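# Stack the desk carton onto the coffee-table carton stack

## Task

Take the carton that sits on the desk and set it squarely on top of the carton stack on the coffee table, aligned in orientation with the cartons already there. It counts only if the carton stays put without the robot supporting it, so release it. At the end the arm and gripper must be well away from the stack and not over it, and the robot must not have tipped over or be left leaning.

## Robot and tools

ROBOT. A Hello Robot Stretch 3 with one arm: a two-wheel differential base (0.33 m long, 0.34 m wide), a lift on a vertical mast, and a telescoping arm that sticks out to the robot's RIGHT side. The base cannot slide sideways, so to move the gripper forward or back along the robot you drive the base. Turning in place pivots about the point midway between the drive wheels, 0.05 m behind the front edge. With the arm pulled in and the wrist folded, a turn sweeps a circle of radius 0.28 m; an unfolded, level wrist reaches past that circle. Moves are fast (0.30 m/s, 1.9 rad/s) only when stowed: lift_m under 0.30, arm_m under 0.03, wrist_yaw_rad above 2.54; otherwise 0.10 m/s and 0.63 rad/s. A loose object may occasionally get nudged by an outside push.

FRAMES. Base frame: origin on the floor between the drive wheels, x forward, y left, z up. hand_pose is reported in it, at the point where the closed fingertips meet; with all wrist joints at zero its x axis is up, y points back along the arm toward the mast, z toward the rear. Odometry frame is the base frame as it was at the scene's start; heading runs -3.142 to 3.142, positive to the left.

execute_actions {actions: [...]}. Actions run in order; an empty list just returns the current state and images. Each action is {"robot": cmd, "steps": n, "until": cond}; steps is 1 to 450 control steps at 30 per second; {"steps": n} alone waits. A cmd may contain:
- "base": exactly one of {"translate_m": d} (metres, an offset from where the base is when the command begins, forward positive, |d| at most 1) or {"rotate_rad": d} (radians, an offset turn, counter-clockwise/left positive, |d| at most 3.2).
- "joints": absolute targets by name; unnamed joints keep their goals. lift_m 0 to 1.1 m (arm height); arm_m 0 to 0.52 m (extension); wrist_yaw_rad -1.345 to 4.42 (0 along the arm, positive swings toward the front, 3.0 folds over the base); wrist_pitch_rad -1.57 to 0.451 (0 level, negative fingertips down); wrist_roll_rad -2.911 to 2.911 (0 fingers side by side); gripper_m -0.089 to 0.179 (larger is wider; real tip gap is 0.007 less when nearly shut, 0.025 less when wide, zero below 0.007); head_pan_rad -3.953 to 1.73 (0 forward, positive left, -1.57 looks along the arm); head_tilt_rad -1.53 to 0.419 (negative looks down).
- "contact_limits": {"arm_m": effort %, 1 to 100}, how hard the arm may push before it halts; lower is gentler.
Instead of one cmd, "robot" may be a list of up to 8 cmds and {"pause_s": s} (s at most 15) run in sequence; the next starts only when the previous ended "done" (or "off_target" for base or gripper). {"robot": {"stop": true}} brakes everything and clears the queue. New commands act immediately, even mid-motion, and discard the rest of an older queue. Motions continue between calls and while you think.
"until" ends an action early. {"robot": {"status": "ended"}} waits until nothing is moving and no queue runs. You can also compare fields, e.g. {"robot": {"lift_m": [">", 0.3], "base_status": ["!=", "moving"]}}; numbers compare as printed (three decimals, four for base values). {"any": {"status": "ended"}} fires when any one motion ends. Any out-of-range value rejects the whole call.

zoom_image {camera, region}: a closer look at part of the latest image from head_camera, nav_camera or wrist_camera; region [x0, y0, x1, y1] in pixels from the top-left, at most 504 by 504. Image sizes: head 896x504, nav 672x504 (fisheye), wrist 644x364. Head and nav cameras move with head pan/tilt; the wrist camera rides on the gripper.

finished_scene {scene}: the current scene's number; ends it irreversibly and reports success. Make sure all motion has ended first, since anything still moving is braked afterward.

RESULTS. Each result is one snapshot plus one image per camera. base_status shows progress like "moving (translate_m +0.1200 of +0.3000)". joint_goals, joint_status and measured_speeds per joint. Statuses: moving, done (within tolerance), off_target (stalled short, may still push), contact_stop (arm or lift hit something and went slack until the next command), time_out, stopped, not_commanded, torque_fault (a wrist servo shut off ~10 s; limp, goals refused). refusals and queue/queue_left; lines starting "refused:", "dropped:" or "replaced:" explain problems (counting from 0). robot.on_its_own appears when the robot changed a goal itself, a joint is slack or off, a motor strains at rest, or base_tilt drifts 3 degrees or more. base_tilt in degrees (forward/right positive). motor_effort in % with recent peak in brackets, fairly noisy. lidar_m: 12 distances, 30-degree sectors starting straight ahead and going counter-clockwise (4th left, 7th behind, 10th right), in a plane 0.17 m up, so it sees table legs, not tops. wrist_depth_mm and head_depth_mm: 7x7 grids of median depth in mm.

GRIPPING. Close to a gripper_m below the carton's width to hold; open to at least 0.02 above the contact value to release. Neither the reading nor "done" proves a grasp; check images. Overly hard squeezing triggers a force reduction and things can slip.

AVOID. Folding or unfolding the wrist except with lift_m 0.32 to 0.95, wrist_pitch_rad -0.4 and roll near 0 (the gripper can hit mast, base or head); once folded the lift may go to 0.25. With wrist_yaw_rad below -0.4 keep pitch at -0.5 or lower. Pushing the arm into something rigid with the gripper above about 0.45 m can tip the robot; never push twice after a contact_stop. Do not drive while holding, hooking or pushing something fixed, and beware snagging furniture, especially reversing. If tilted, undo the last move in small steps, free the gripper, and lower lift_m to about 0.2 if still leaning. Avoid drops, slams, hard hits and long hard pushing (servo faults). Less robot time is better.

Each tool is called after "Request:" as name(argument=value, ...) on one line, values as JSON.

## Session

Request:
execute_actions(actions=[])

Scene clock: 0.00 s.
robot.base_odometry: x=+0.000 y=+0.000 heading=+0.000 (m, m, rad; robot's odometry frame)
robot.turned_by_wheels: +0.000 (rad since the last result)
robot.turned_by_imu: +0.000 (rad since the last result)
robot.base_tilt: forward=-0.2 right=-0.6 (deg)
robot.lidar_m: 1.09 2.78 1.68 1.43 1.42 1.59 1.97 1.52 1.96 2.03 2.32 1.46
robot.head_depth_mm: 1820 2652 3275 3333 3256 3196 1555 / 1799 2352 3141 3133 3067 3061 1555 / 1811 2660 3062 3011 2960 2953 1553 / 1796 2663 2931 2949 2917 2851 1180 / 1803 2627 2849 2791 2786 2780 1217 / 1790 2612 2727 2704 2714 2655 2259 / 1714 2600 2649 2631 2631 2569 2396
robot.base_status: not_commanded
robot.joint_positions: lift_m=+0.339 arm_m=+0.001 wrist_yaw_rad=+3.097 wrist_pitch_rad=-0.531 wrist_roll_rad=+0.019 gripper_m=+0.037 head_pan_rad=+0.016 head_tilt_rad=-0.023
robot.joint_goals: lift_m=+0.339 arm_m=+0.001 wrist_yaw_rad=+3.097 wrist_pitch_rad=-0.531 wrist_roll_rad=+0.019 gripper_m=+0.037 head_pan_rad=+0.016 head_tilt_rad=-0.023
robot.joint_status: lift_m=not_commanded arm_m=not_commanded wrist_yaw_rad=not_commanded wrist_pitch_rad=not_commanded wrist_roll_rad=not_commanded gripper_m=not_commanded head_pan_rad=not_commanded head_tilt_rad=not_commanded
robot.measured_speeds: translate_m=+0.000 rotate_rad=+0.000 lift_m=+0.000 arm_m=+0.000 wrist_yaw_rad=+0.000 wrist_pitch_rad=+0.000 wrist_roll_rad=+0.000 head_pan_rad=+0.000 head_tilt_rad=+0.000
robot: refusals=0 queue=idle queue_left=0
robot.motor_effort: left_wheel=+0 right_wheel=-1 lift_m=+28 arm_m=-1 wrist_yaw_rad=+0 wrist_pitch_rad=+6 wrist_roll_rad=+0 gripper_m=-2 head_pan_rad=+1 head_tilt_rad=+2 (%)
robot.hand_pose: x=-0.0119 y=+0.0625 z=+0.3272 quat_wxyz=(+0.203, +0.692, +0.169, +0.672) (m; robot's base frame)
robot.wrist_depth_mm: - - - - - - - / - - - - - - - / 838 851 851 873 895 917 912 / 678 692 703 706 720 727 752 / 585 590 - 605 629 622 621 / 510 519 - - 537 537 543 / 461 - - - 464 477 475
pictures: head_camera (sideways: a quarter turn clockwise sets it upright), nav_camera (sideways: a quarter turn counterclockwise sets it upright), wrist_camera
Images, in order (width x height): head_camera 896x504, nav_camera 672x504, wrist_camera 644x364.

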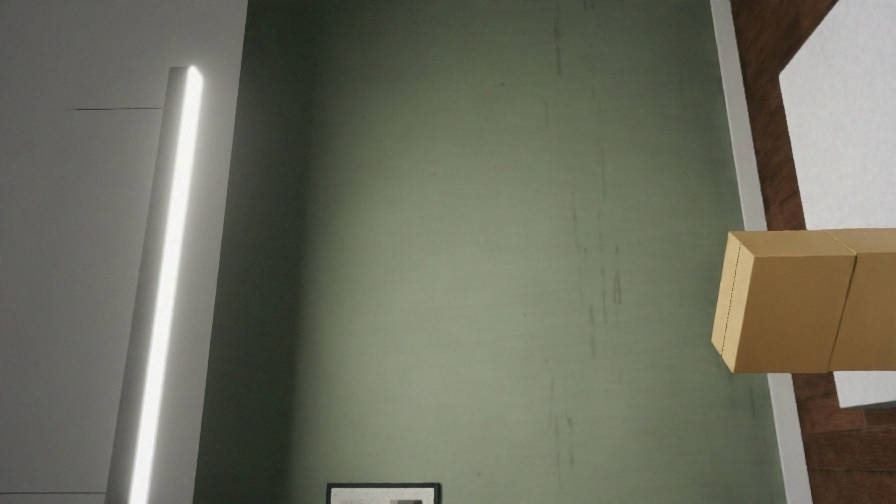

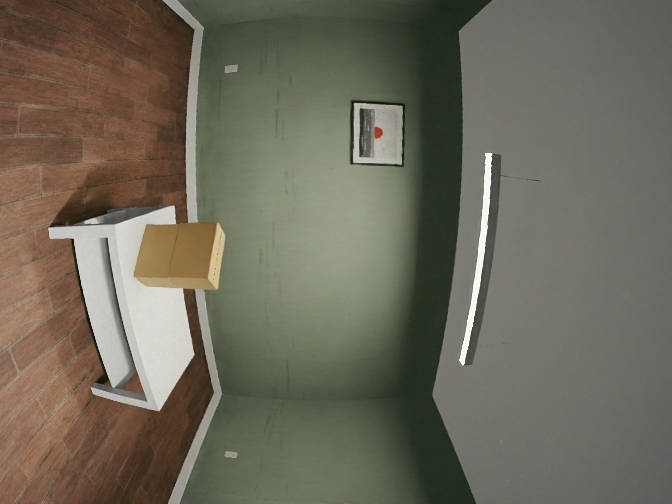

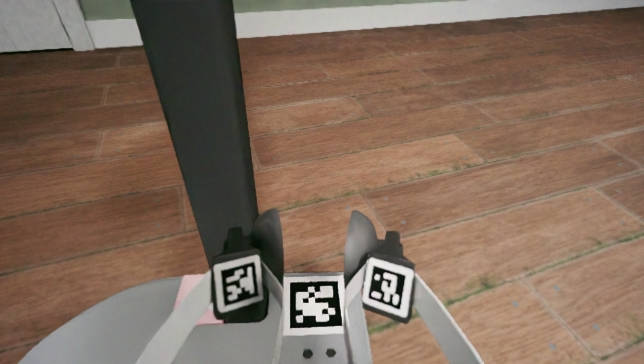

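Request:
execute_actions(actions=[{"robot":{"joints":{"head_tilt_rad":-0.6}},"steps":100,"until":{"robot":{"status":"ended"}}}])

Request:
execute_actions(actions=[{"robot":{"joints":{"head_tilt_rad":-0.45,"head_pan_rad":-2.6}},"steps":150,"until":{"robot":{"status":"ended"}}}])

Scene clock: 4.30 s.
robot.base_odometry: x=+0.000 y=+0.000 heading=+0.000 (m, m, rad; robot's odometry frame)
robot.turned_by_wheels: +0.000 (rad since the last result)
robot.turned_by_imu: +0.000 (rad since the last result)
robot.base_tilt: forward=-0.2 right=-0.5 (deg)
robot.lidar_m: 1.09 2.78 1.68 1.42 1.42 1.59 1.96 1.51 1.95 2.04 2.32 1.47
robot.head_depth_mm: 2783 3025 3367 1731 1765 1518 1275 / 2673 2954 3211 1656 1763 1530 1274 / 2575 2858 3124 1648 1738 1526 1277 / 2500 2777 2940 1453 1683 1516 1276 / 2444 2684 2743 1447 1451 1507 1269 / 2364 2574 2852 2415 1880 1523 1278 / 2297 2477 2700 2511 1894 1528 1269
robot.base_status: not_commanded
robot.joint_positions: lift_m=+0.339 arm_m=+0.001 wrist_yaw_rad=+3.097 wrist_pitch_rad=-0.531 wrist_roll_rad=+0.019 gripper_m=+0.037 head_pan_rad=+0.016 head_tilt_rad=-0.592
robot.joint_goals: lift_m=+0.339 arm_m=+0.001 wrist_yaw_rad=+3.097 wrist_pitch_rad=-0.531 wrist_roll_rad=+0.019 gripper_m=+0.037 head_pan_rad=+0.016 head_tilt_rad=-0.600
robot.joint_status: lift_m=not_commanded arm_m=not_commanded wrist_yaw_rad=not_commanded wrist_pitch_rad=not_commanded wrist_roll_rad=not_commanded gripper_m=not_commanded head_pan_rad=not_commanded head_tilt_rad=done
robot.measured_speeds: translate_m=+0.000 rotate_rad=+0.000 lift_m=+0.000 arm_m=+0.000 wrist_yaw_rad=+0.000 wrist_pitch_rad=+0.000 wrist_roll_rad=+0.000 head_pan_rad=+0.000 head_tilt_rad=+0.000
robot: refusals=0 queue=done queue_left=0
robot.motor_effort: left_wheel=+0(0) right_wheel=-1(0) lift_m=+28(28) arm_m=-1(0) wrist_yaw_rad=+0(0) wrist_pitch_rad=+6(6) wrist_roll_rad=+1(0) gripper_m=+0(0) head_pan_rad=+0(0) head_tilt_rad=-2(30) (%)
robot.hand_pose: x=-0.0119 y=+0.0625 z=+0.3272 quat_wxyz=(+0.203, +0.692, +0.169, +0.672) (m; robot's base frame)
robot.wrist_depth_mm: - - - - - - - / - - - - - - - / 839 834 866 870 884 918 908 / 679 694 706 713 721 747 749 / 580 585 - 609 631 624 634 / 509 534 - - 535 537 545 / 462 - - - 464 470 478
pictures: head_camera (sideways: a quarter turn clockwise sets it upright), nav_camera (sideways: a quarter turn counterclockwise sets it upright), wrist_camera
Images, in order (width x height): head_camera 896x504, nav_camera 672x504, wrist_camera 644x364.

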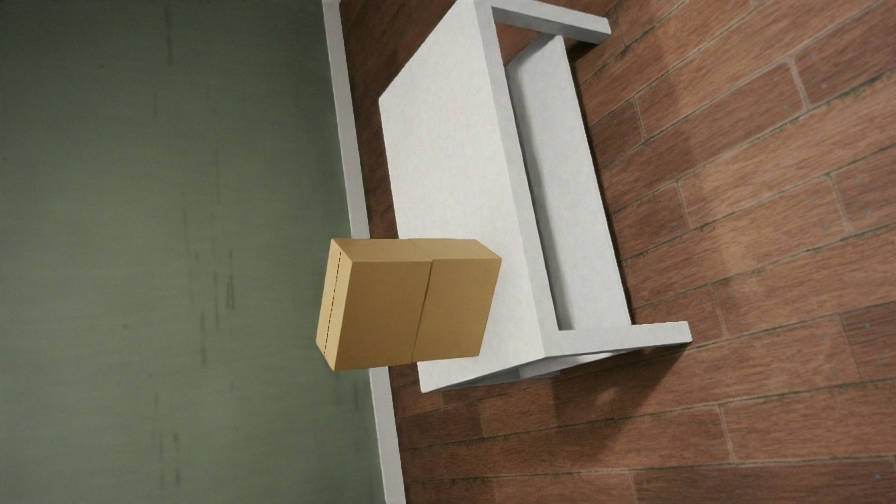

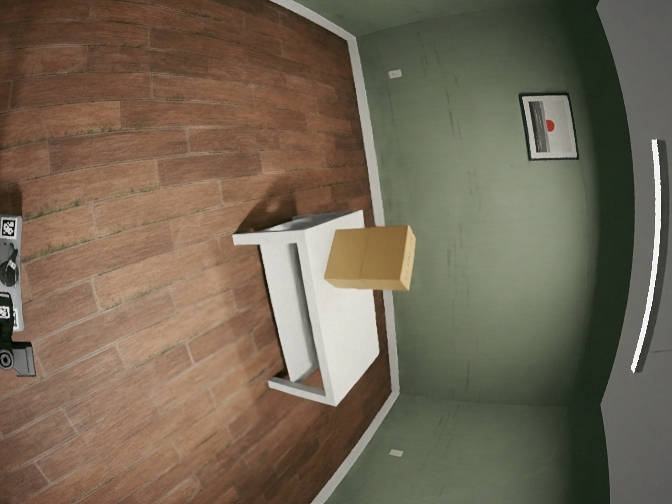

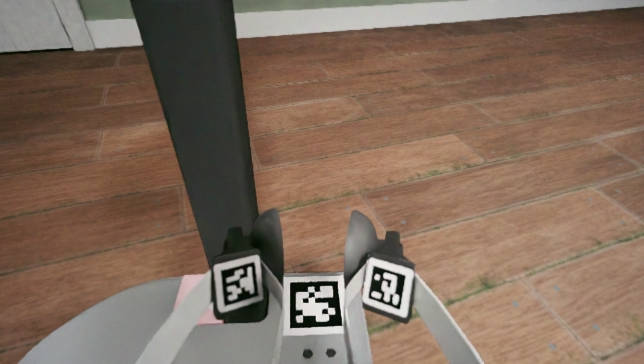

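Scene clock: 6.03 s.
robot.base_odometry: x=+0.000 y=+0.000 heading=+0.000 (m, m, rad; robot's odometry frame)
robot.turned_by_wheels: +0.000 (rad since the last result)
robot.turned_by_imu: +0.000 (rad since the last result)
robot.base_tilt: forward=-0.2 right=-0.5 (deg)
robot.lidar_m: 1.10 2.78 1.68 1.42 1.42 1.60 1.96 1.52 1.96 2.03 2.32 1.46
robot.head_depth_mm: 1627 1741 1866 1987 2146 1722 1395 / 1653 1777 1902 1469 2152 1716 1396 / 1690 1805 1964 1566 2208 1714 1384 / 1719 1866 1999 1480 2254 1723 1390 / 1763 1907 2030 1454 2242 1739 1389 / 1816 1936 2068 1573 2274 1709 1386 / 1831 1984 2142 1695 2280 1716 1394
robot.base_status: not_commanded
robot.joint_positions: lift_m=+0.339 arm_m=+0.001 wrist_yaw_rad=+3.097 wrist_pitch_rad=-0.531 wrist_roll_rad=+0.019 gripper_m=+0.037 head_pan_rad=-2.593 head_tilt_rad=-0.458
robot.joint_goals: lift_m=+0.339 arm_m=+0.001 wrist_yaw_rad=+3.097 wrist_pitch_rad=-0.531 wrist_roll_rad=+0.019 gripper_m=+0.037 head_pan_rad=-2.600 head_tilt_rad=-0.450
robot.joint_status: lift_m=not_commanded arm_m=not_commanded wrist_yaw_rad=not_commanded wrist_pitch_rad=not_commanded wrist_roll_rad=not_commanded gripper_m=not_commanded head_pan_rad=done head_tilt_rad=done
robot.measured_speeds: translate_m=+0.000 rotate_rad=+0.000 lift_m=+0.000 arm_m=+0.000 wrist_yaw_rad=+0.000 wrist_pitch_rad=+0.000 wrist_roll_rad=+0.000 head_pan_rad=+0.000 head_tilt_rad=+0.000
robot: refusals=0 queue=done queue_left=0
robot.motor_effort: left_wheel=+0(0) right_wheel=-1(0) lift_m=+28(28) arm_m=-1(1) wrist_yaw_rad=+0(1) wrist_pitch_rad=+6(6) wrist_roll_rad=+0(0) gripper_m=+0(0) head_pan_rad=-3(42) head_tilt_rad=+4(15) (%)
robot.hand_pose: x=-0.0119 y=+0.0625 z=+0.3272 quat_wxyz=(+0.203, +0.692, +0.169, +0.672) (m; robot's base frame)
robot.wrist_depth_mm: - - - - - - - / - - - - - - - / 815 844 874 873 885 908 920 / 691 685 709 712 725 735 755 / 576 588 - 608 631 620 635 / 504 525 - - 536 541 544 / 461 - - - 469 477 477
pictures: head_camera (sideways: a quarter turn clockwise sets it upright), nav_camera (sideways: a quarter turn counterclockwise sets it upright), wrist_camera
Images, in order (width x height): head_camera 896x504, nav_camera 672x504, wrist_camera 644x364.

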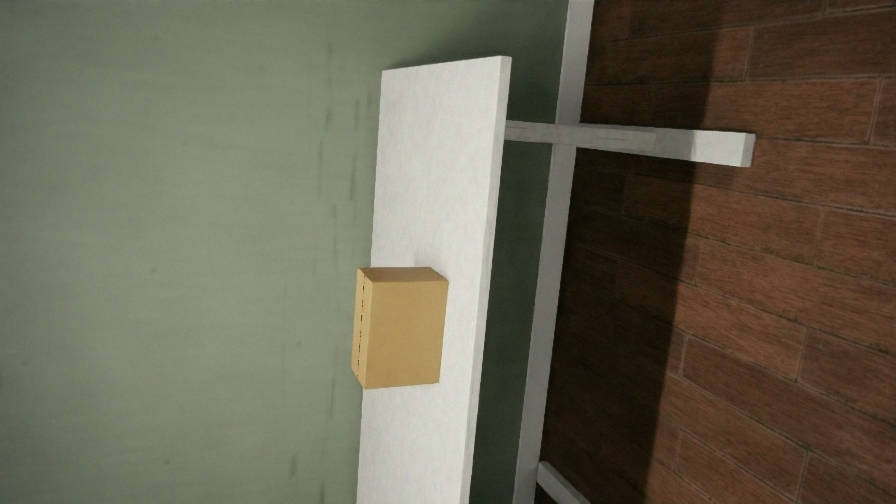

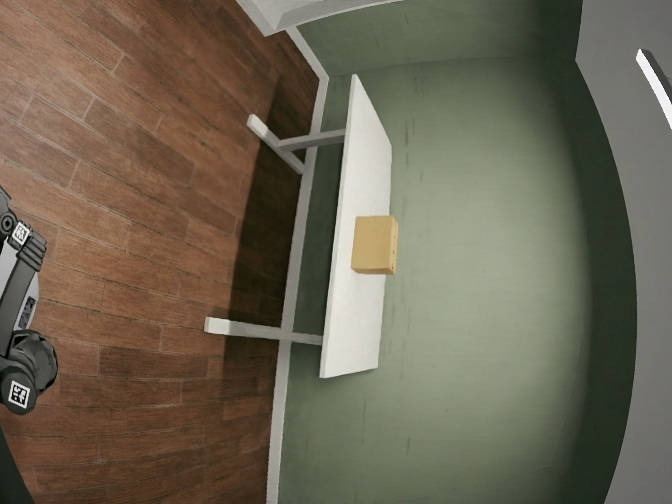

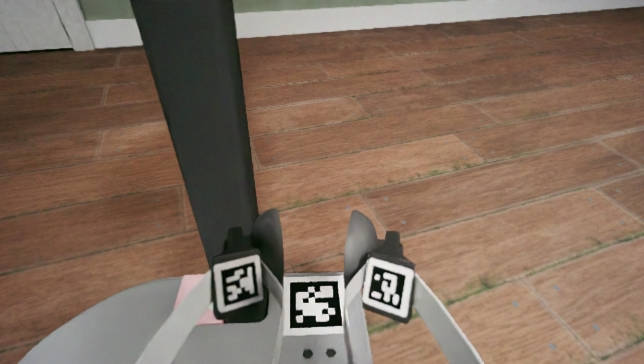

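Request:
execute_actions(actions=[{"robot":[{"base":{"rotate_rad":0.28},"joints":{"lift_m":0.285}},{"base":{"translate_m":-0.77}},{"base":{"rotate_rad":-1.51},"joints":{"lift_m":0.7,"wrist_pitch_rad":-0.4,"head_pan_rad":-1.0,"head_tilt_rad":-0.7}},{"joints":{"wrist_yaw_rad":1.57,"gripper_m":0.179}},{"joints":{"wrist_pitch_rad":0,"wrist_roll_rad":0}}],"steps":450,"until":{"robot":{"status":"ended"}}},{"steps":200,"until":{"robot":{"status":"ended"}}}])

Scene clock: 41.77 s.
robot.base_odometry: x=-0.740 y=-0.213 heading=-1.230 (m, m, rad; robot's odometry frame)
robot.turned_by_wheels: -1.230 (rad since the last result)
robot.turned_by_imu: -1.213 (rad since the last result)
robot.base_tilt: forward=-0.1 right=-0.4 (deg)
robot.lidar_m: 2.04 2.45 2.10 1.86 1.92 1.42 1.39 1.46 1.22 0.75 1.26 1.45
robot.head_depth_mm: 1016 1100 1190 959 756 625 1190 / 1069 1176 1241 954 757 676 1207 / 1131 1247 1311 953 754 1351 1206 / 1192 1325 1305 810 753 1418 1209 / 1279 1433 889 849 802 1444 1208 / 1360 1558 1310 907 1564 1423 1215 / 1471 1659 1311 959 1661 1417 1211
robot.base_status: done (rotate_rad -1.5099 of -1.5100)
robot.joint_positions: lift_m=+0.700 arm_m=+0.001 wrist_yaw_rad=+1.573 wrist_pitch_rad=-0.025 wrist_roll_rad=+0.004 gripper_m=+0.179 head_pan_rad=-1.007 head_tilt_rad=-0.692
robot.joint_goals: lift_m=+0.700 arm_m=+0.001 wrist_yaw_rad=+1.570 wrist_pitch_rad=+0.000 wrist_roll_rad=+0.000 gripper_m=+0.179 head_pan_rad=-1.000 head_tilt_rad=-0.700
robot.joint_status: lift_m=done arm_m=not_commanded wrist_yaw_rad=done wrist_pitch_rad=done wrist_roll_rad=done gripper_m=done head_pan_rad=done head_tilt_rad=done
robot.measured_speeds: translate_m=+0.000 rotate_rad=+0.000 lift_m=+0.000 arm_m=+0.000 wrist_yaw_rad=+0.000 wrist_pitch_rad=+0.000 wrist_roll_rad=+0.000 head_pan_rad=+0.000 head_tilt_rad=+0.000
robot: refusals=0 queue=done queue_left=0
robot.motor_effort: left_wheel=+1(10) right_wheel=-2(6) lift_m=+30(33) arm_m=-1(1) wrist_yaw_rad=-2(3) wrist_pitch_rad=+11(12) wrist_roll_rad=-2(4) gripper_m=+1(84) head_pan_rad=+3(44) head_tilt_rad=-3(19) (%)
robot.hand_pose: x=+0.2342 y=-0.1456 z=+0.8081 quat_wxyz=(+0.505, +0.508, -0.494, +0.493) (m; robot's base frame)
robot.wrist_depth_mm: - - - - - - - / - - - - - - - / - - - - - - - / - - - - - 892 536 / - - - - - 595 482 / - - - - - - 339 / - - - - - - -
pictures: head_camera (sideways: a quarter turn clockwise sets it upright), nav_camera (sideways: a quarter turn counterclockwise sets it upright), wrist_camera
Images, in order (width x height): head_camera 896x504, nav_camera 672x504, wrist_camera 644x364.

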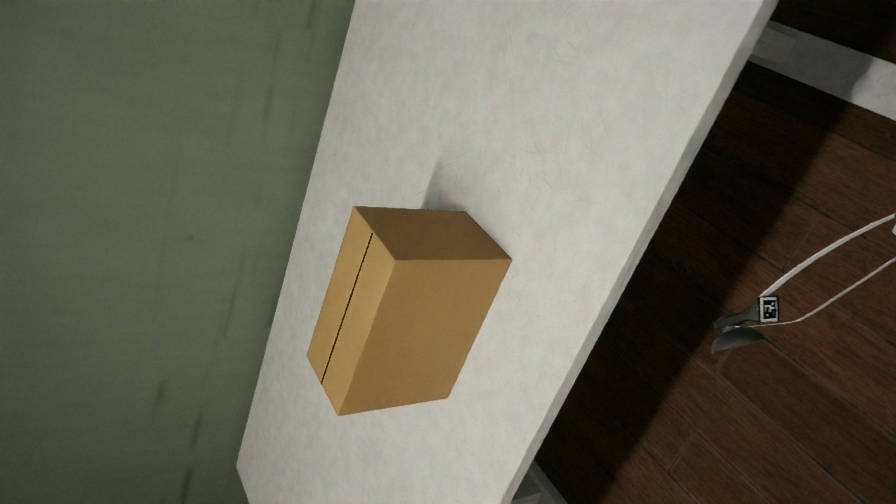

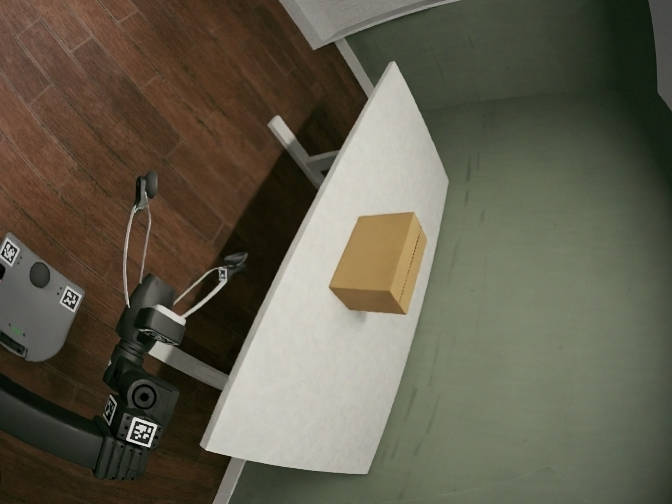

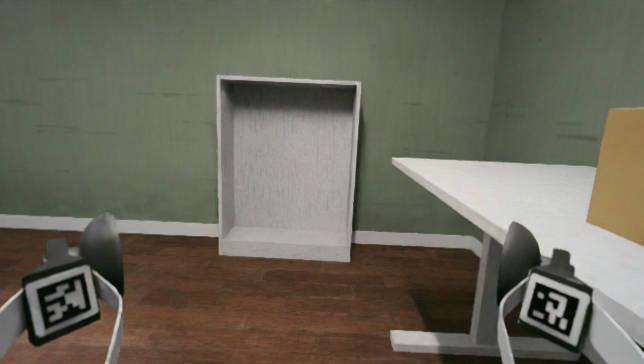

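Request:
execute_actions(actions=[{"robot":{"joints":{"arm_m":0.41}},"steps":450,"until":{"robot":{"status":"ended"}}}])

Scene clock: 52.07 s.
robot.base_odometry: x=-0.740 y=-0.213 heading=-1.230 (m, m, rad; robot's odometry frame)
robot.turned_by_wheels: +0.000 (rad since the last result)
robot.turned_by_imu: +0.000 (rad since the last result)
robot.base_tilt: forward=-0.2 right=-0.4 (deg)
robot.lidar_m: 2.03 2.45 2.10 1.86 1.92 1.43 1.39 1.45 1.23 0.75 1.26 1.45
robot.head_depth_mm: 1012 1113 1185 996 714 625 1189 / 1068 1177 1237 997 733 675 1205 / 1127 1248 1295 940 735 1350 1206 / 1198 1334 1308 810 756 1413 1201 / 1277 1426 892 850 800 1410 1211 / 1371 1552 1295 905 1564 1415 1208 / 1461 1642 1303 959 1662 1434 1210
robot.base_status: done (rotate_rad -1.5099 of -1.5100)
robot.joint_positions: lift_m=+0.700 arm_m=+0.410 wrist_yaw_rad=+1.571 wrist_pitch_rad=-0.024 wrist_roll_rad=+0.003 gripper_m=+0.179 head_pan_rad=-1.007 head_tilt_rad=-0.692
robot.joint_goals: lift_m=+0.700 arm_m=+0.410 wrist_yaw_rad=+1.570 wrist_pitch_rad=+0.000 wrist_roll_rad=+0.000 gripper_m=+0.179 head_pan_rad=-1.000 head_tilt_rad=-0.700
robot.joint_status: lift_m=done arm_m=done wrist_yaw_rad=done wrist_pitch_rad=done wrist_roll_rad=done gripper_m=done head_pan_rad=done head_tilt_rad=done
robot.measured_speeds: translate_m=+0.000 rotate_rad=+0.000 lift_m=+0.000 arm_m=+0.000 wrist_yaw_rad=+0.000 wrist_pitch_rad=+0.000 wrist_roll_rad=+0.000 head_pan_rad=+0.000 head_tilt_rad=+0.000
robot: refusals=0 queue=done queue_left=0
robot.motor_effort: left_wheel=+2(1) right_wheel=-2(1) lift_m=+30(30) arm_m=+2(1) wrist_yaw_rad=-1(2) wrist_pitch_rad=+11(11) wrist_roll_rad=-1(2) gripper_m=+1(1) head_pan_rad=+3(3) head_tilt_rad=-3(3) (%)
robot.hand_pose: x=+0.2342 y=-0.5547 z=+0.8083 quat_wxyz=(+0.506, +0.507, -0.494, +0.493) (m; robot's base frame)
robot.wrist_depth_mm: - - - - - - 834 / - - - - - - 839 / - - - - 264 - 822 / - - - 599 270 776 774 / - - 434 377 278 435 495 / - - 301 288 285 294 335 / - 228 231 235 241 243 245
pictures: head_camera (sideways: a quarter turn clockwise sets it upright), nav_camera (sideways: a quarter turn counterclockwise sets it upright), wrist_camera
Images, in order (width x height): head_camera 896x504, nav_camera 672x504, wrist_camera 644x364.

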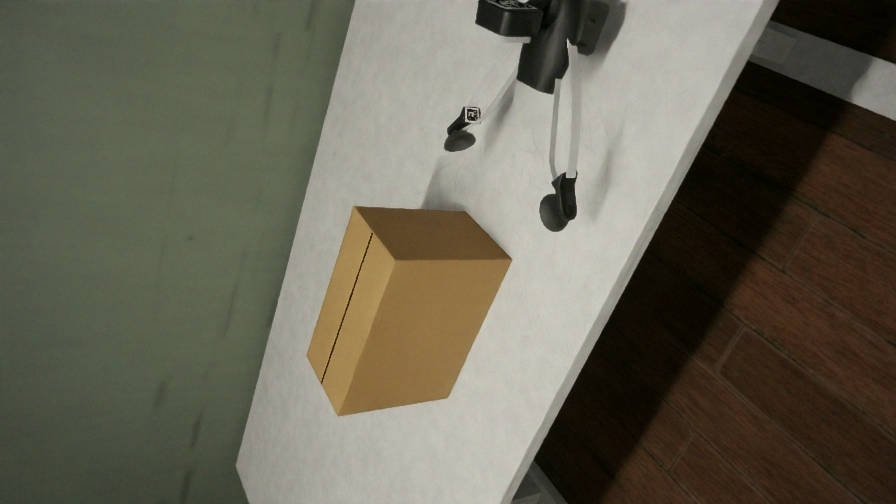

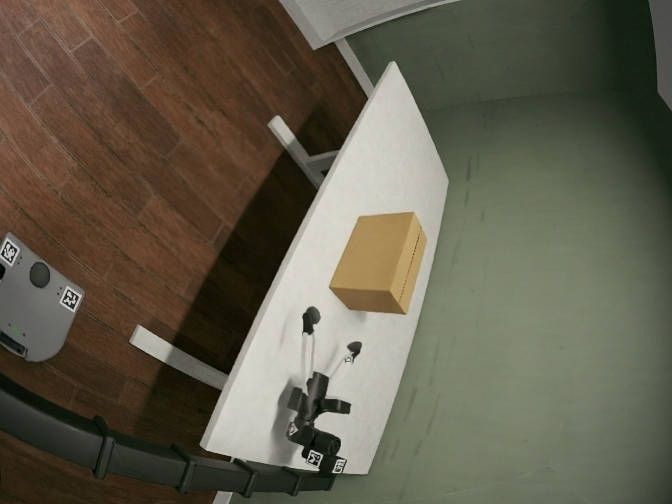

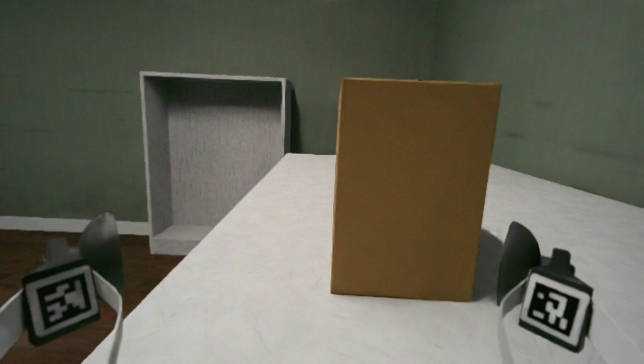

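Request:
execute_actions(actions=[{"robot":{"joints":{"arm_m":0.465,"lift_m":1.04,"wrist_yaw_rad":1.52,"head_pan_rad":-1.4}},"steps":450,"until":{"robot":{"lift_m":[">",0.95]}}},{"robot":{"base":{"translate_m":0.3},"joints":{"wrist_pitch_rad":-1.1}},"steps":450,"until":{"robot":{"status":"ended"}}}])

Scene clock: 73.53 s.
robot.base_odometry: x=-0.640 y=-0.495 heading=-1.230 (m, m, rad; robot's odometry frame)
robot.turned_by_wheels: +0.000 (rad since the last result)
robot.turned_by_imu: -0.001 (rad since the last result)
robot.base_tilt: forward=-0.3 right=-0.5 (deg)
robot.lidar_m: 1.74 2.14 1.96 1.84 2.33 1.72 1.69 1.65 0.80 1.21 1.27 1.21
robot.head_depth_mm: - 1093 1178 960 752 658 1188 / 962 - 1221 951 756 674 1210 / 1012 1105 1216 923 754 1317 1206 / 1032 1139 1245 703 732 1329 1206 / 1057 1170 1252 710 757 1347 1210 / 1068 1197 1284 733 754 1377 1207 / 1084 1220 1292 954 754 1378 1202
robot.base_status: done (translate_m +0.3000 of +0.3000)
robot.joint_positions: lift_m=+1.040 arm_m=+0.465 wrist_yaw_rad=+1.522 wrist_pitch_rad=-1.103 wrist_roll_rad=+0.003 gripper_m=+0.179 head_pan_rad=-1.393 head_tilt_rad=-0.692
robot.joint_goals: lift_m=+1.040 arm_m=+0.465 wrist_yaw_rad=+1.520 wrist_pitch_rad=-1.100 wrist_roll_rad=+0.000 gripper_m=+0.179 head_pan_rad=-1.400 head_tilt_rad=-0.700
robot.joint_status: lift_m=done arm_m=done wrist_yaw_rad=done wrist_pitch_rad=done wrist_roll_rad=done gripper_m=done head_pan_rad=done head_tilt_rad=done
robot.measured_speeds: translate_m=+0.000 rotate_rad=+0.000 lift_m=+0.000 arm_m=+0.000 wrist_yaw_rad=+0.000 wrist_pitch_rad=+0.000 wrist_roll_rad=+0.000 head_pan_rad=+0.000 head_tilt_rad=+0.000
robot: refusals=0 queue=done queue_left=0
robot.motor_effort: left_wheel=+1(5) right_wheel=-2(2) lift_m=+31(31) arm_m=+2(3) wrist_yaw_rad=-1(3) wrist_pitch_rad=+1(10) wrist_roll_rad=-1(1) gripper_m=+0(1) head_pan_rad=-3(28) head_tilt_rad=-3(2) (%)
robot.hand_pose: x=+0.0724 y=-0.6145 z=+0.9390 quat_wxyz=(+0.692, +0.684, -0.181, +0.146) (m; robot's base frame)
robot.wrist_depth_mm: - - 466 252 258 481 492 / - - 441 239 243 458 462 / - - 417 226 230 433 439 / - - 398 216 219 415 419 / - 383 378 206 210 396 399 / - 365 364 198 200 376 382 / - 348 352 355 358 360 366
pictures: head_camera (sideways: a quarter turn clockwise sets it upright), nav_camera (sideways: a quarter turn counterclockwise sets it upright), wrist_camera
Images, in order (width x height): head_camera 896x504, nav_camera 672x504, wrist_camera 644x364.

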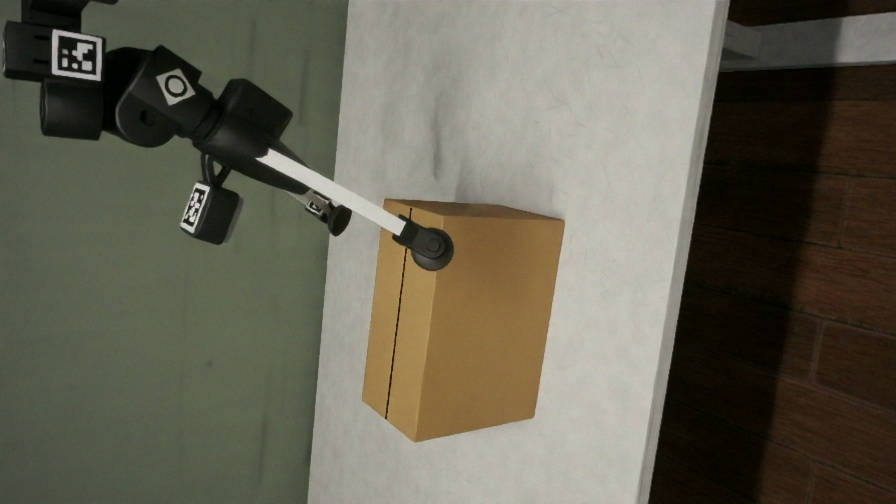

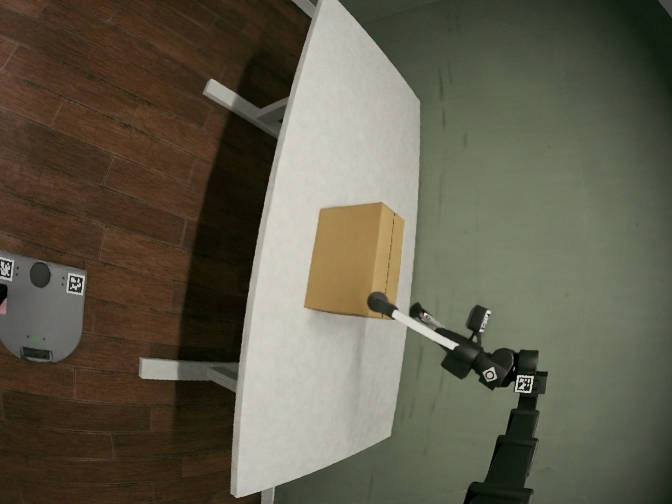

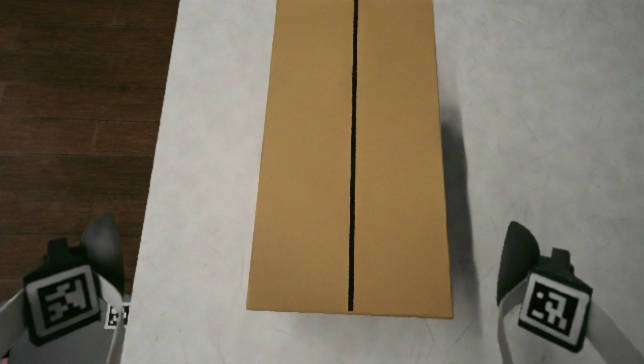

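Request:
execute_actions(actions=[{"robot":[{"base":{"translate_m":0.09},"joints":{"arm_m":0.487,"wrist_yaw_rad":1.48}},{"joints":{"lift_m":0.975}}],"steps":450,"until":{"robot":{"status":"ended"}}}])

Scene clock: 82.73 s.
robot.base_odometry: x=-0.610 y=-0.580 heading=-1.230 (m, m, rad; robot's odometry frame)
robot.turned_by_wheels: +0.000 (rad since the last result)
robot.turned_by_imu: +0.000 (rad since the last result)
robot.base_tilt: forward=-0.2 right=-0.5 (deg)
robot.lidar_m: 1.65 2.05 1.93 1.85 2.45 1.82 1.78 1.65 0.83 1.21 1.16 1.15
robot.head_depth_mm: 979 1121 1180 959 756 673 1203 / 1001 - 1177 920 755 676 1213 / 1022 1135 1205 684 732 1319 1211 / 1033 1147 1238 704 744 1342 1211 / 1060 1177 1263 719 753 1349 1202 / 1077 1207 1290 956 751 1378 1210 / 1098 1226 1297 956 752 1388 1204
robot.base_status: done (translate_m +0.0900 of +0.0900)
robot.joint_positions: lift_m=+0.975 arm_m=+0.487 wrist_yaw_rad=+1.483 wrist_pitch_rad=-1.104 wrist_roll_rad=+0.003 gripper_m=+0.179 head_pan_rad=-1.393 head_tilt_rad=-0.692
robot.joint_goals: lift_m=+0.975 arm_m=+0.487 wrist_yaw_rad=+1.480 wrist_pitch_rad=-1.100 wrist_roll_rad=+0.000 gripper_m=+0.179 head_pan_rad=-1.400 head_tilt_rad=-0.700
robot.joint_status: lift_m=done arm_m=done wrist_yaw_rad=done wrist_pitch_rad=done wrist_roll_rad=done gripper_m=done head_pan_rad=done head_tilt_rad=done
robot.measured_speeds: translate_m=+0.000 rotate_rad=+0.000 lift_m=+0.000 arm_m=+0.000 wrist_yaw_rad=+0.000 wrist_pitch_rad=+0.000 wrist_roll_rad=+0.000 head_pan_rad=+0.000 head_tilt_rad=+0.000
robot: refusals=0 queue=done queue_left=0
robot.motor_effort: left_wheel=+1(5) right_wheel=-1(3) lift_m=+25(29) arm_m=+2(4) wrist_yaw_rad=-1(3) wrist_pitch_rad=+1(1) wrist_roll_rad=-1(1) gripper_m=-1(0) head_pan_rad=-3(3) head_tilt_rad=-3(3) (%)
robot.hand_pose: x=+0.0720 y=-0.6402 z=+0.8742 quat_wxyz=(+0.694, +0.680, -0.194, +0.132) (m; robot's base frame)
robot.wrist_depth_mm: - 388 171 172 175 403 405 / - 364 162 163 166 381 386 / - 345 154 155 157 359 364 / - 329 146 148 150 343 349 / - 317 140 141 143 331 331 / - 298 134 135 136 311 318 / - 289 129 129 131 300 305
pictures: head_camera (sideways: a quarter turn clockwise sets it upright), nav_camera (sideways: a quarter turn counterclockwise sets it upright), wrist_camera
Images, in order (width x height): head_camera 896x504, nav_camera 672x504, wrist_camera 644x364.

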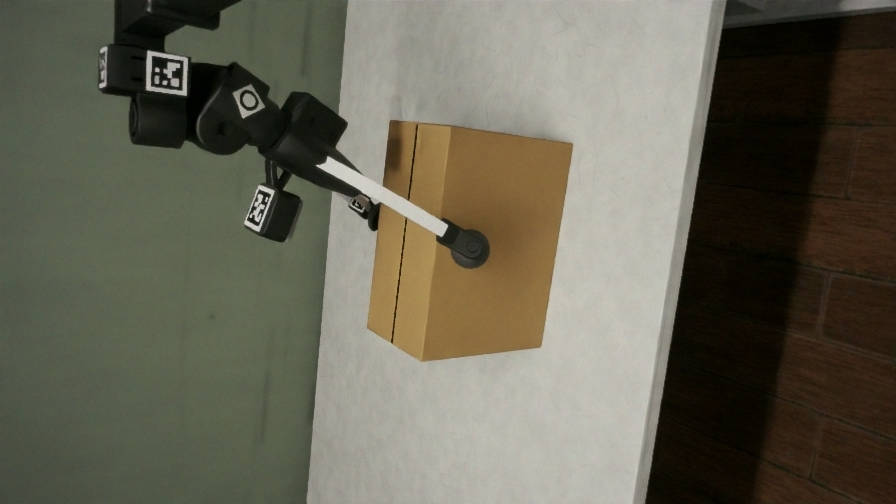

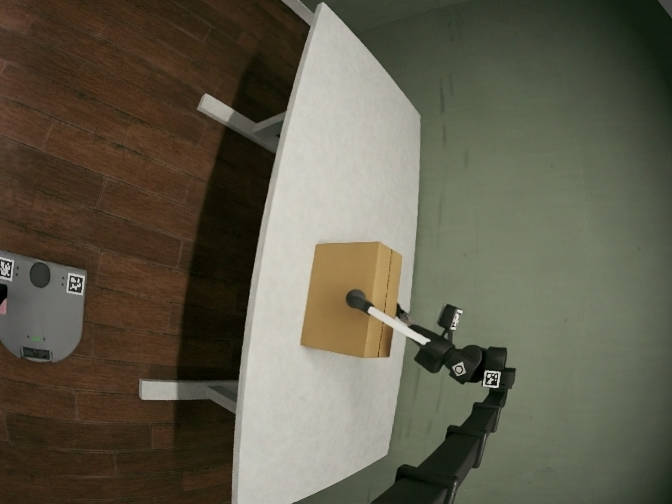

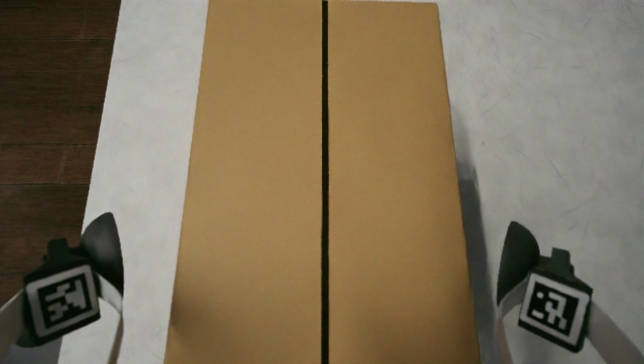

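Request:
execute_actions(actions=[{"robot":[{"joints":{"arm_m":0.495}},{"joints":{"lift_m":0.945}},{"joints":{"gripper_m":0.04}},{"joints":{"lift_m":0.97}}],"steps":450,"until":{"robot":{"status":"ended"}}}])

Scene clock: 87.43 s.
robot.base_odometry: x=-0.610 y=-0.580 heading=-1.230 (m, m, rad; robot's odometry frame)
robot.turned_by_wheels: +0.000 (rad since the last result)
robot.turned_by_imu: +0.000 (rad since the last result)
robot.base_tilt: forward=-0.3 right=-0.6 (deg)
robot.lidar_m: 1.65 2.04 1.93 1.84 2.45 1.82 1.78 1.65 0.84 1.21 1.16 1.15
robot.head_depth_mm: 992 1120 1179 960 758 676 1206 / 1004 - 1183 919 757 676 1206 / 1024 1125 1221 689 734 1317 1209 / 1033 1152 1233 707 752 1347 1210 / 1052 1175 1264 722 757 1358 1210 / 1077 1199 1286 954 755 1383 1210 / 1095 1223 1293 952 757 1393 1211
robot.base_status: done (translate_m +0.0900 of +0.0900)
robot.joint_positions: lift_m=+0.946 arm_m=+0.495 wrist_yaw_rad=+1.483 wrist_pitch_rad=-1.097 wrist_roll_rad=+0.003 gripper_m=+0.179 head_pan_rad=-1.393 head_tilt_rad=-0.692
robot.joint_goals: lift_m=+0.946 arm_m=+0.495 wrist_yaw_rad=+1.480 wrist_pitch_rad=-1.100 wrist_roll_rad=+0.000 gripper_m=+0.179 head_pan_rad=-1.400 head_tilt_rad=-0.700
robot.joint_status: lift_m=contact_stop arm_m=done wrist_yaw_rad=done wrist_pitch_rad=done wrist_roll_rad=done gripper_m=done head_pan_rad=done head_tilt_rad=done
robot.measured_speeds: translate_m=+0.000 rotate_rad=-0.001 lift_m=+0.005 arm_m=+0.000 wrist_yaw_rad=+0.000 wrist_pitch_rad=+0.024 wrist_roll_rad=+0.000 head_pan_rad=+0.000 head_tilt_rad=+0.000
robot: refusals=0 queue=dropped queue_left=0
robot.on_its_own: lift_m is slack since a contact_stop, until your next command for it
robot.motor_effort: left_wheel=-3(3) right_wheel=+5(5) lift_m=+21(23) arm_m=+2(1) wrist_yaw_rad=-2(2) wrist_pitch_rad=-3(3) wrist_roll_rad=-1(1) gripper_m=-1(0) head_pan_rad=-3(4) head_tilt_rad=-3(3) (%)
robot.hand_pose: x=+0.0736 y=-0.6483 z=+0.8458 quat_wxyz=(+0.694, +0.679, -0.197, +0.134) (m; robot's base frame)
robot.wrist_depth_mm: - 349 139 141 143 373 378 / - 330 131 133 135 352 357 / - 312 125 127 128 332 339 / - 297 119 120 122 316 320 / 983 114 114 115 116 300 306 / - 108 109 110 111 112 293 / 259 104 104 105 106 109 277
pictures: head_camera (sideways: a quarter turn clockwise sets it upright), nav_camera (sideways: a quarter turn counterclockwise sets it upright), wrist_camera
dropped: robot: command 1 of its queue: lift_m: contact_stop
Images, in order (width x height): head_camera 896x504, nav_camera 672x504, wrist_camera 644x364.

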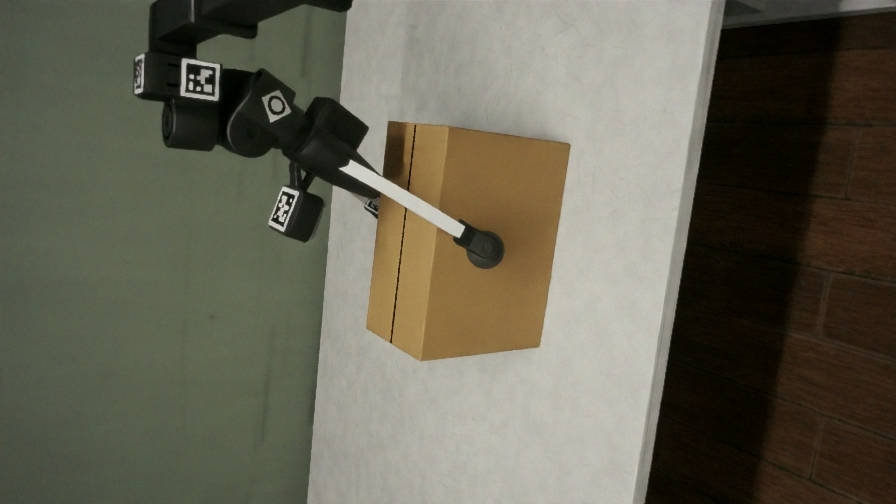

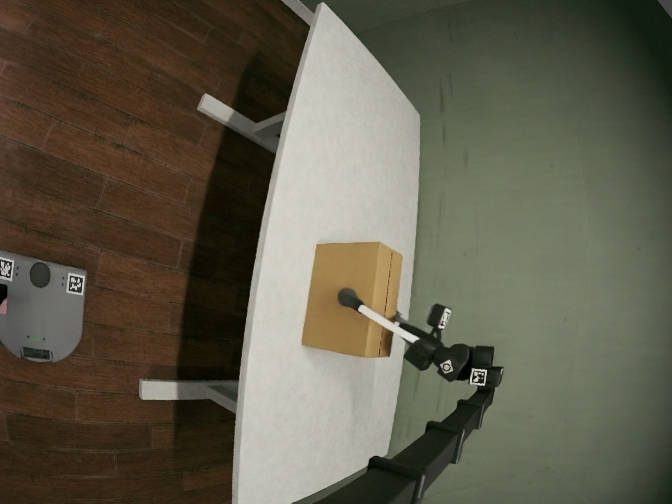

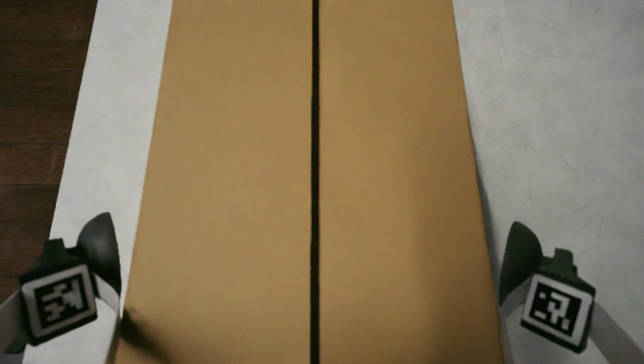

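Fingers touched the top edges; back up slightly.

Request:
execute_actions(actions=[{"robot":[{"joints":{"lift_m":0.962}},{"joints":{"gripper_m":0.05}},{"joints":{"lift_m":0.985}}],"steps":450,"until":{"robot":{"status":"ended"}}}])

Scene clock: 93.80 s.
robot.base_odometry: x=-0.610 y=-0.580 heading=-1.230 (m, m, rad; robot's odometry frame)
robot.turned_by_wheels: +0.000 (rad since the last result)
robot.turned_by_imu: +0.001 (rad since the last result)
robot.base_tilt: forward=-0.1 right=-0.6 (deg)
robot.lidar_m: 1.65 2.04 1.93 1.85 2.46 1.82 1.78 1.65 0.83 1.21 1.16 1.15
robot.head_depth_mm: 969 1112 1178 952 757 674 1209 / 990 - 1177 893 755 676 1206 / 1017 1122 1228 676 730 1321 1205 / 1034 1151 1252 692 737 1343 1207 / 1060 1178 1264 707 757 1348 1210 / 1077 1192 1287 954 754 1382 1209 / 1095 1225 1292 953 754 1379 1210
robot.base_status: done (translate_m +0.0900 of +0.0900)
robot.joint_positions: lift_m=+0.985 arm_m=+0.495 wrist_yaw_rad=+1.481 wrist_pitch_rad=-1.108 wrist_roll_rad=+0.002 gripper_m=+0.056 head_pan_rad=-1.393 head_tilt_rad=-0.692
robot.joint_goals: lift_m=+0.985 arm_m=+0.495 wrist_yaw_rad=+1.480 wrist_pitch_rad=-1.100 wrist_roll_rad=+0.000 gripper_m=+0.054 head_pan_rad=-1.400 head_tilt_rad=-0.700
robot.joint_status: lift_m=done arm_m=done wrist_yaw_rad=done wrist_pitch_rad=done wrist_roll_rad=done gripper_m=done head_pan_rad=done head_tilt_rad=done
robot.measured_speeds: translate_m=+0.000 rotate_rad=+0.000 lift_m=+0.000 arm_m=+0.000 wrist_yaw_rad=+0.000 wrist_pitch_rad=+0.000 wrist_roll_rad=+0.000 head_pan_rad=+0.000 head_tilt_rad=+0.000
robot: refusals=0 queue=done queue_left=0
robot.motor_effort: left_wheel=+1(4) right_wheel=-1(6) lift_m=+31(36) arm_m=+1(2) wrist_yaw_rad=+0(2) wrist_pitch_rad=+3(3) wrist_roll_rad=+0(2) gripper_m=-41(98) head_pan_rad=-4(3) head_tilt_rad=-3(3) (%)
robot.hand_pose: x=+0.0710 y=-0.6484 z=+0.8835 quat_wxyz=(+0.695, +0.680, -0.193, +0.130) (m; robot's base frame)
robot.wrist_depth_mm: - 396 147 153 159 411 417 / - 374 138 144 150 390 394 / - 354 131 136 142 372 375 / - 336 124 129 134 354 357 / - 319 119 123 128 340 341 / 981 111 113 118 122 125 329 / - 292 108 112 116 214 313
pictures: head_camera (sideways: a quarter turn clockwise sets it upright), nav_camera (sideways: a quarter turn counterclockwise sets it upright), wrist_camera
Images, in order (width x height): head_camera 896x504, nav_camera 672x504, wrist_camera 644x364.

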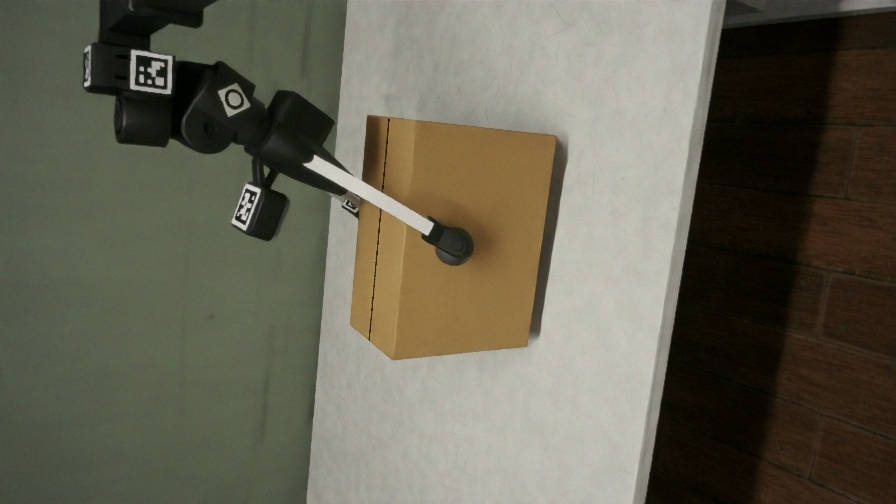

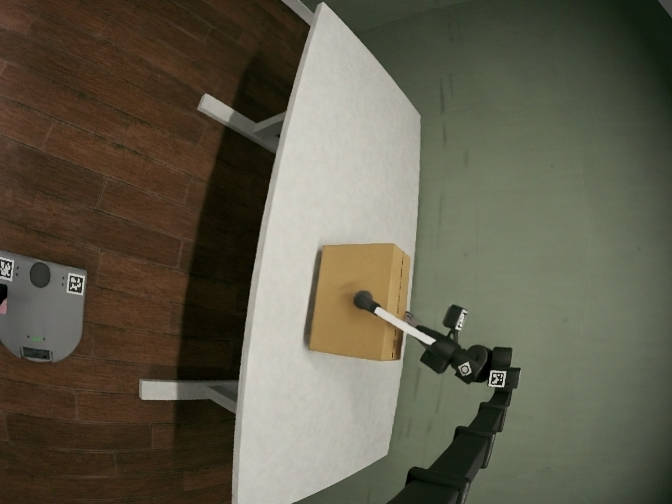

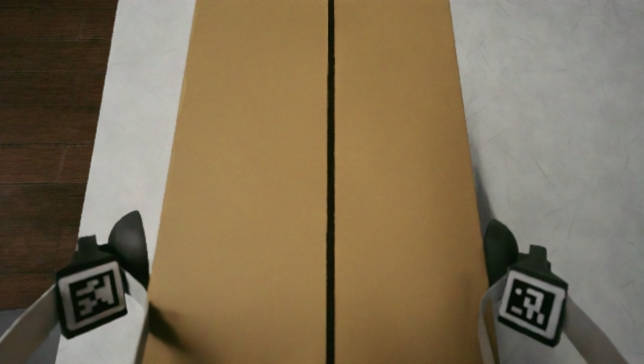

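Request:
execute_actions(actions=[{"robot":[{"base":{"rotate_rad":1.81},"joints":{"lift_m":1.095,"arm_m":0.25}},{"base":{"translate_m":1.0},"joints":{"wrist_roll_rad":0.2}}],"steps":450,"until":{"robot":{"status":"ended"}}},{"steps":450,"until":{"robot":{"translate_m":[">",0.9]}}},{"robot":[{"base":{"translate_m":0.66}},{"base":{"rotate_rad":0.6}}],"steps":450,"until":{"robot":{"status":"ended"}}}])

Scene clock: 135.20 s.
robot.base_odometry: x=+0.779 y=+0.329 heading=+1.180 (m, m, rad; robot's odometry frame)
robot.turned_by_wheels: +2.410 (rad since the last result)
robot.turned_by_imu: +2.377 (rad since the last result)
robot.base_tilt: forward=-0.2 right=-0.4 (deg)
robot.lidar_m: 1.47 1.34 1.34 1.65 2.36 2.70 2.39 2.41 1.10 0.33 0.78 1.95
robot.head_depth_mm: - 2867 2779 1428 1052 921 1158 / - - 2705 438 414 830 837 / 2067 2268 2511 410 400 449 785 / 1949 2115 2417 408 423 866 1004 / 1837 2016 2284 429 458 1164 1183 / 1742 1929 2132 440 477 1419 1207 / 1638 1814 2015 2082 1655 1426 1209
robot.base_status: done (rotate_rad +0.5999 of +0.6000)
robot.joint_positions: lift_m=+1.095 arm_m=+0.250 wrist_yaw_rad=+1.481 wrist_pitch_rad=-1.110 wrist_roll_rad=+0.196 gripper_m=+0.113 head_pan_rad=-1.393 head_tilt_rad=-0.692
robot.joint_goals: lift_m=+1.095 arm_m=+0.250 wrist_yaw_rad=+1.480 wrist_pitch_rad=-1.100 wrist_roll_rad=+0.200 gripper_m=+0.112 head_pan_rad=-1.400 head_tilt_rad=-0.700
robot.joint_status: lift_m=done arm_m=done wrist_yaw_rad=done wrist_pitch_rad=done wrist_roll_rad=done gripper_m=done head_pan_rad=done head_tilt_rad=done
robot.measured_speeds: translate_m=+0.000 rotate_rad=+0.000 lift_m=+0.000 arm_m=+0.000 wrist_yaw_rad=+0.000 wrist_pitch_rad=+0.000 wrist_roll_rad=+0.000 head_pan_rad=+0.000 head_tilt_rad=+0.000
robot: refusals=0 queue=done queue_left=0
robot.on_its_own: gripper_m is held at +0.112, not at your +0.050, by its stall guard, which is not easing now
robot.motor_effort: left_wheel=-1(6) right_wheel=+0(6) lift_m=+32(31) arm_m=-3(3) wrist_yaw_rad=-1(1) wrist_pitch_rad=+4(4) wrist_roll_rad=+2(2) gripper_m=-19(40) head_pan_rad=-3(4) head_tilt_rad=-3(3) (%)
robot.hand_pose: x=+0.0704 y=-0.4037 z=+0.9933 quat_wxyz=(+0.673, +0.690, -0.259, +0.063) (m; robot's base frame)
robot.wrist_depth_mm: - - 149 156 163 - - / - - 140 147 153 - - / - - 132 138 144 - - / - - 125 130 136 358 - / - - 119 123 128 343 682 / - 112 113 118 122 124 332 / - 108 108 112 116 122 312
pictures: head_camera (sideways: a quarter turn clockwise sets it upright), nav_camera (sideways: a quarter turn counterclockwise sets it upright), wrist_camera
Images, in order (width x height): head_camera 896x504, nav_camera 672x504, wrist_camera 644x364.

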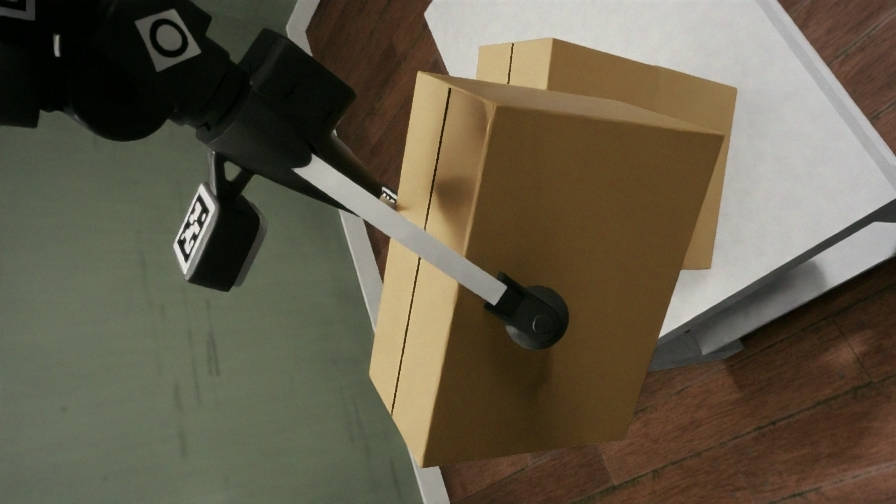

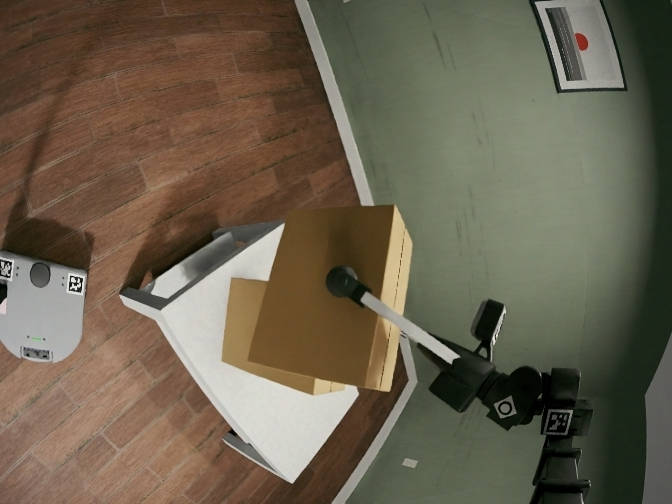

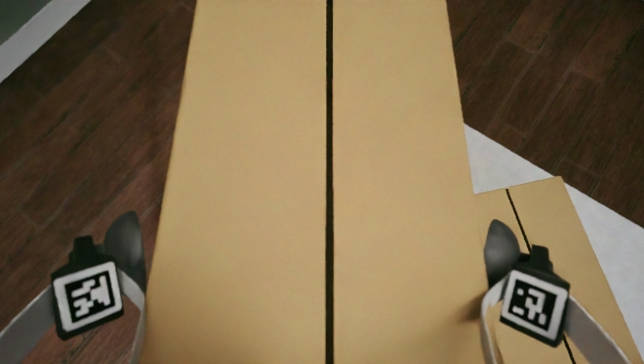

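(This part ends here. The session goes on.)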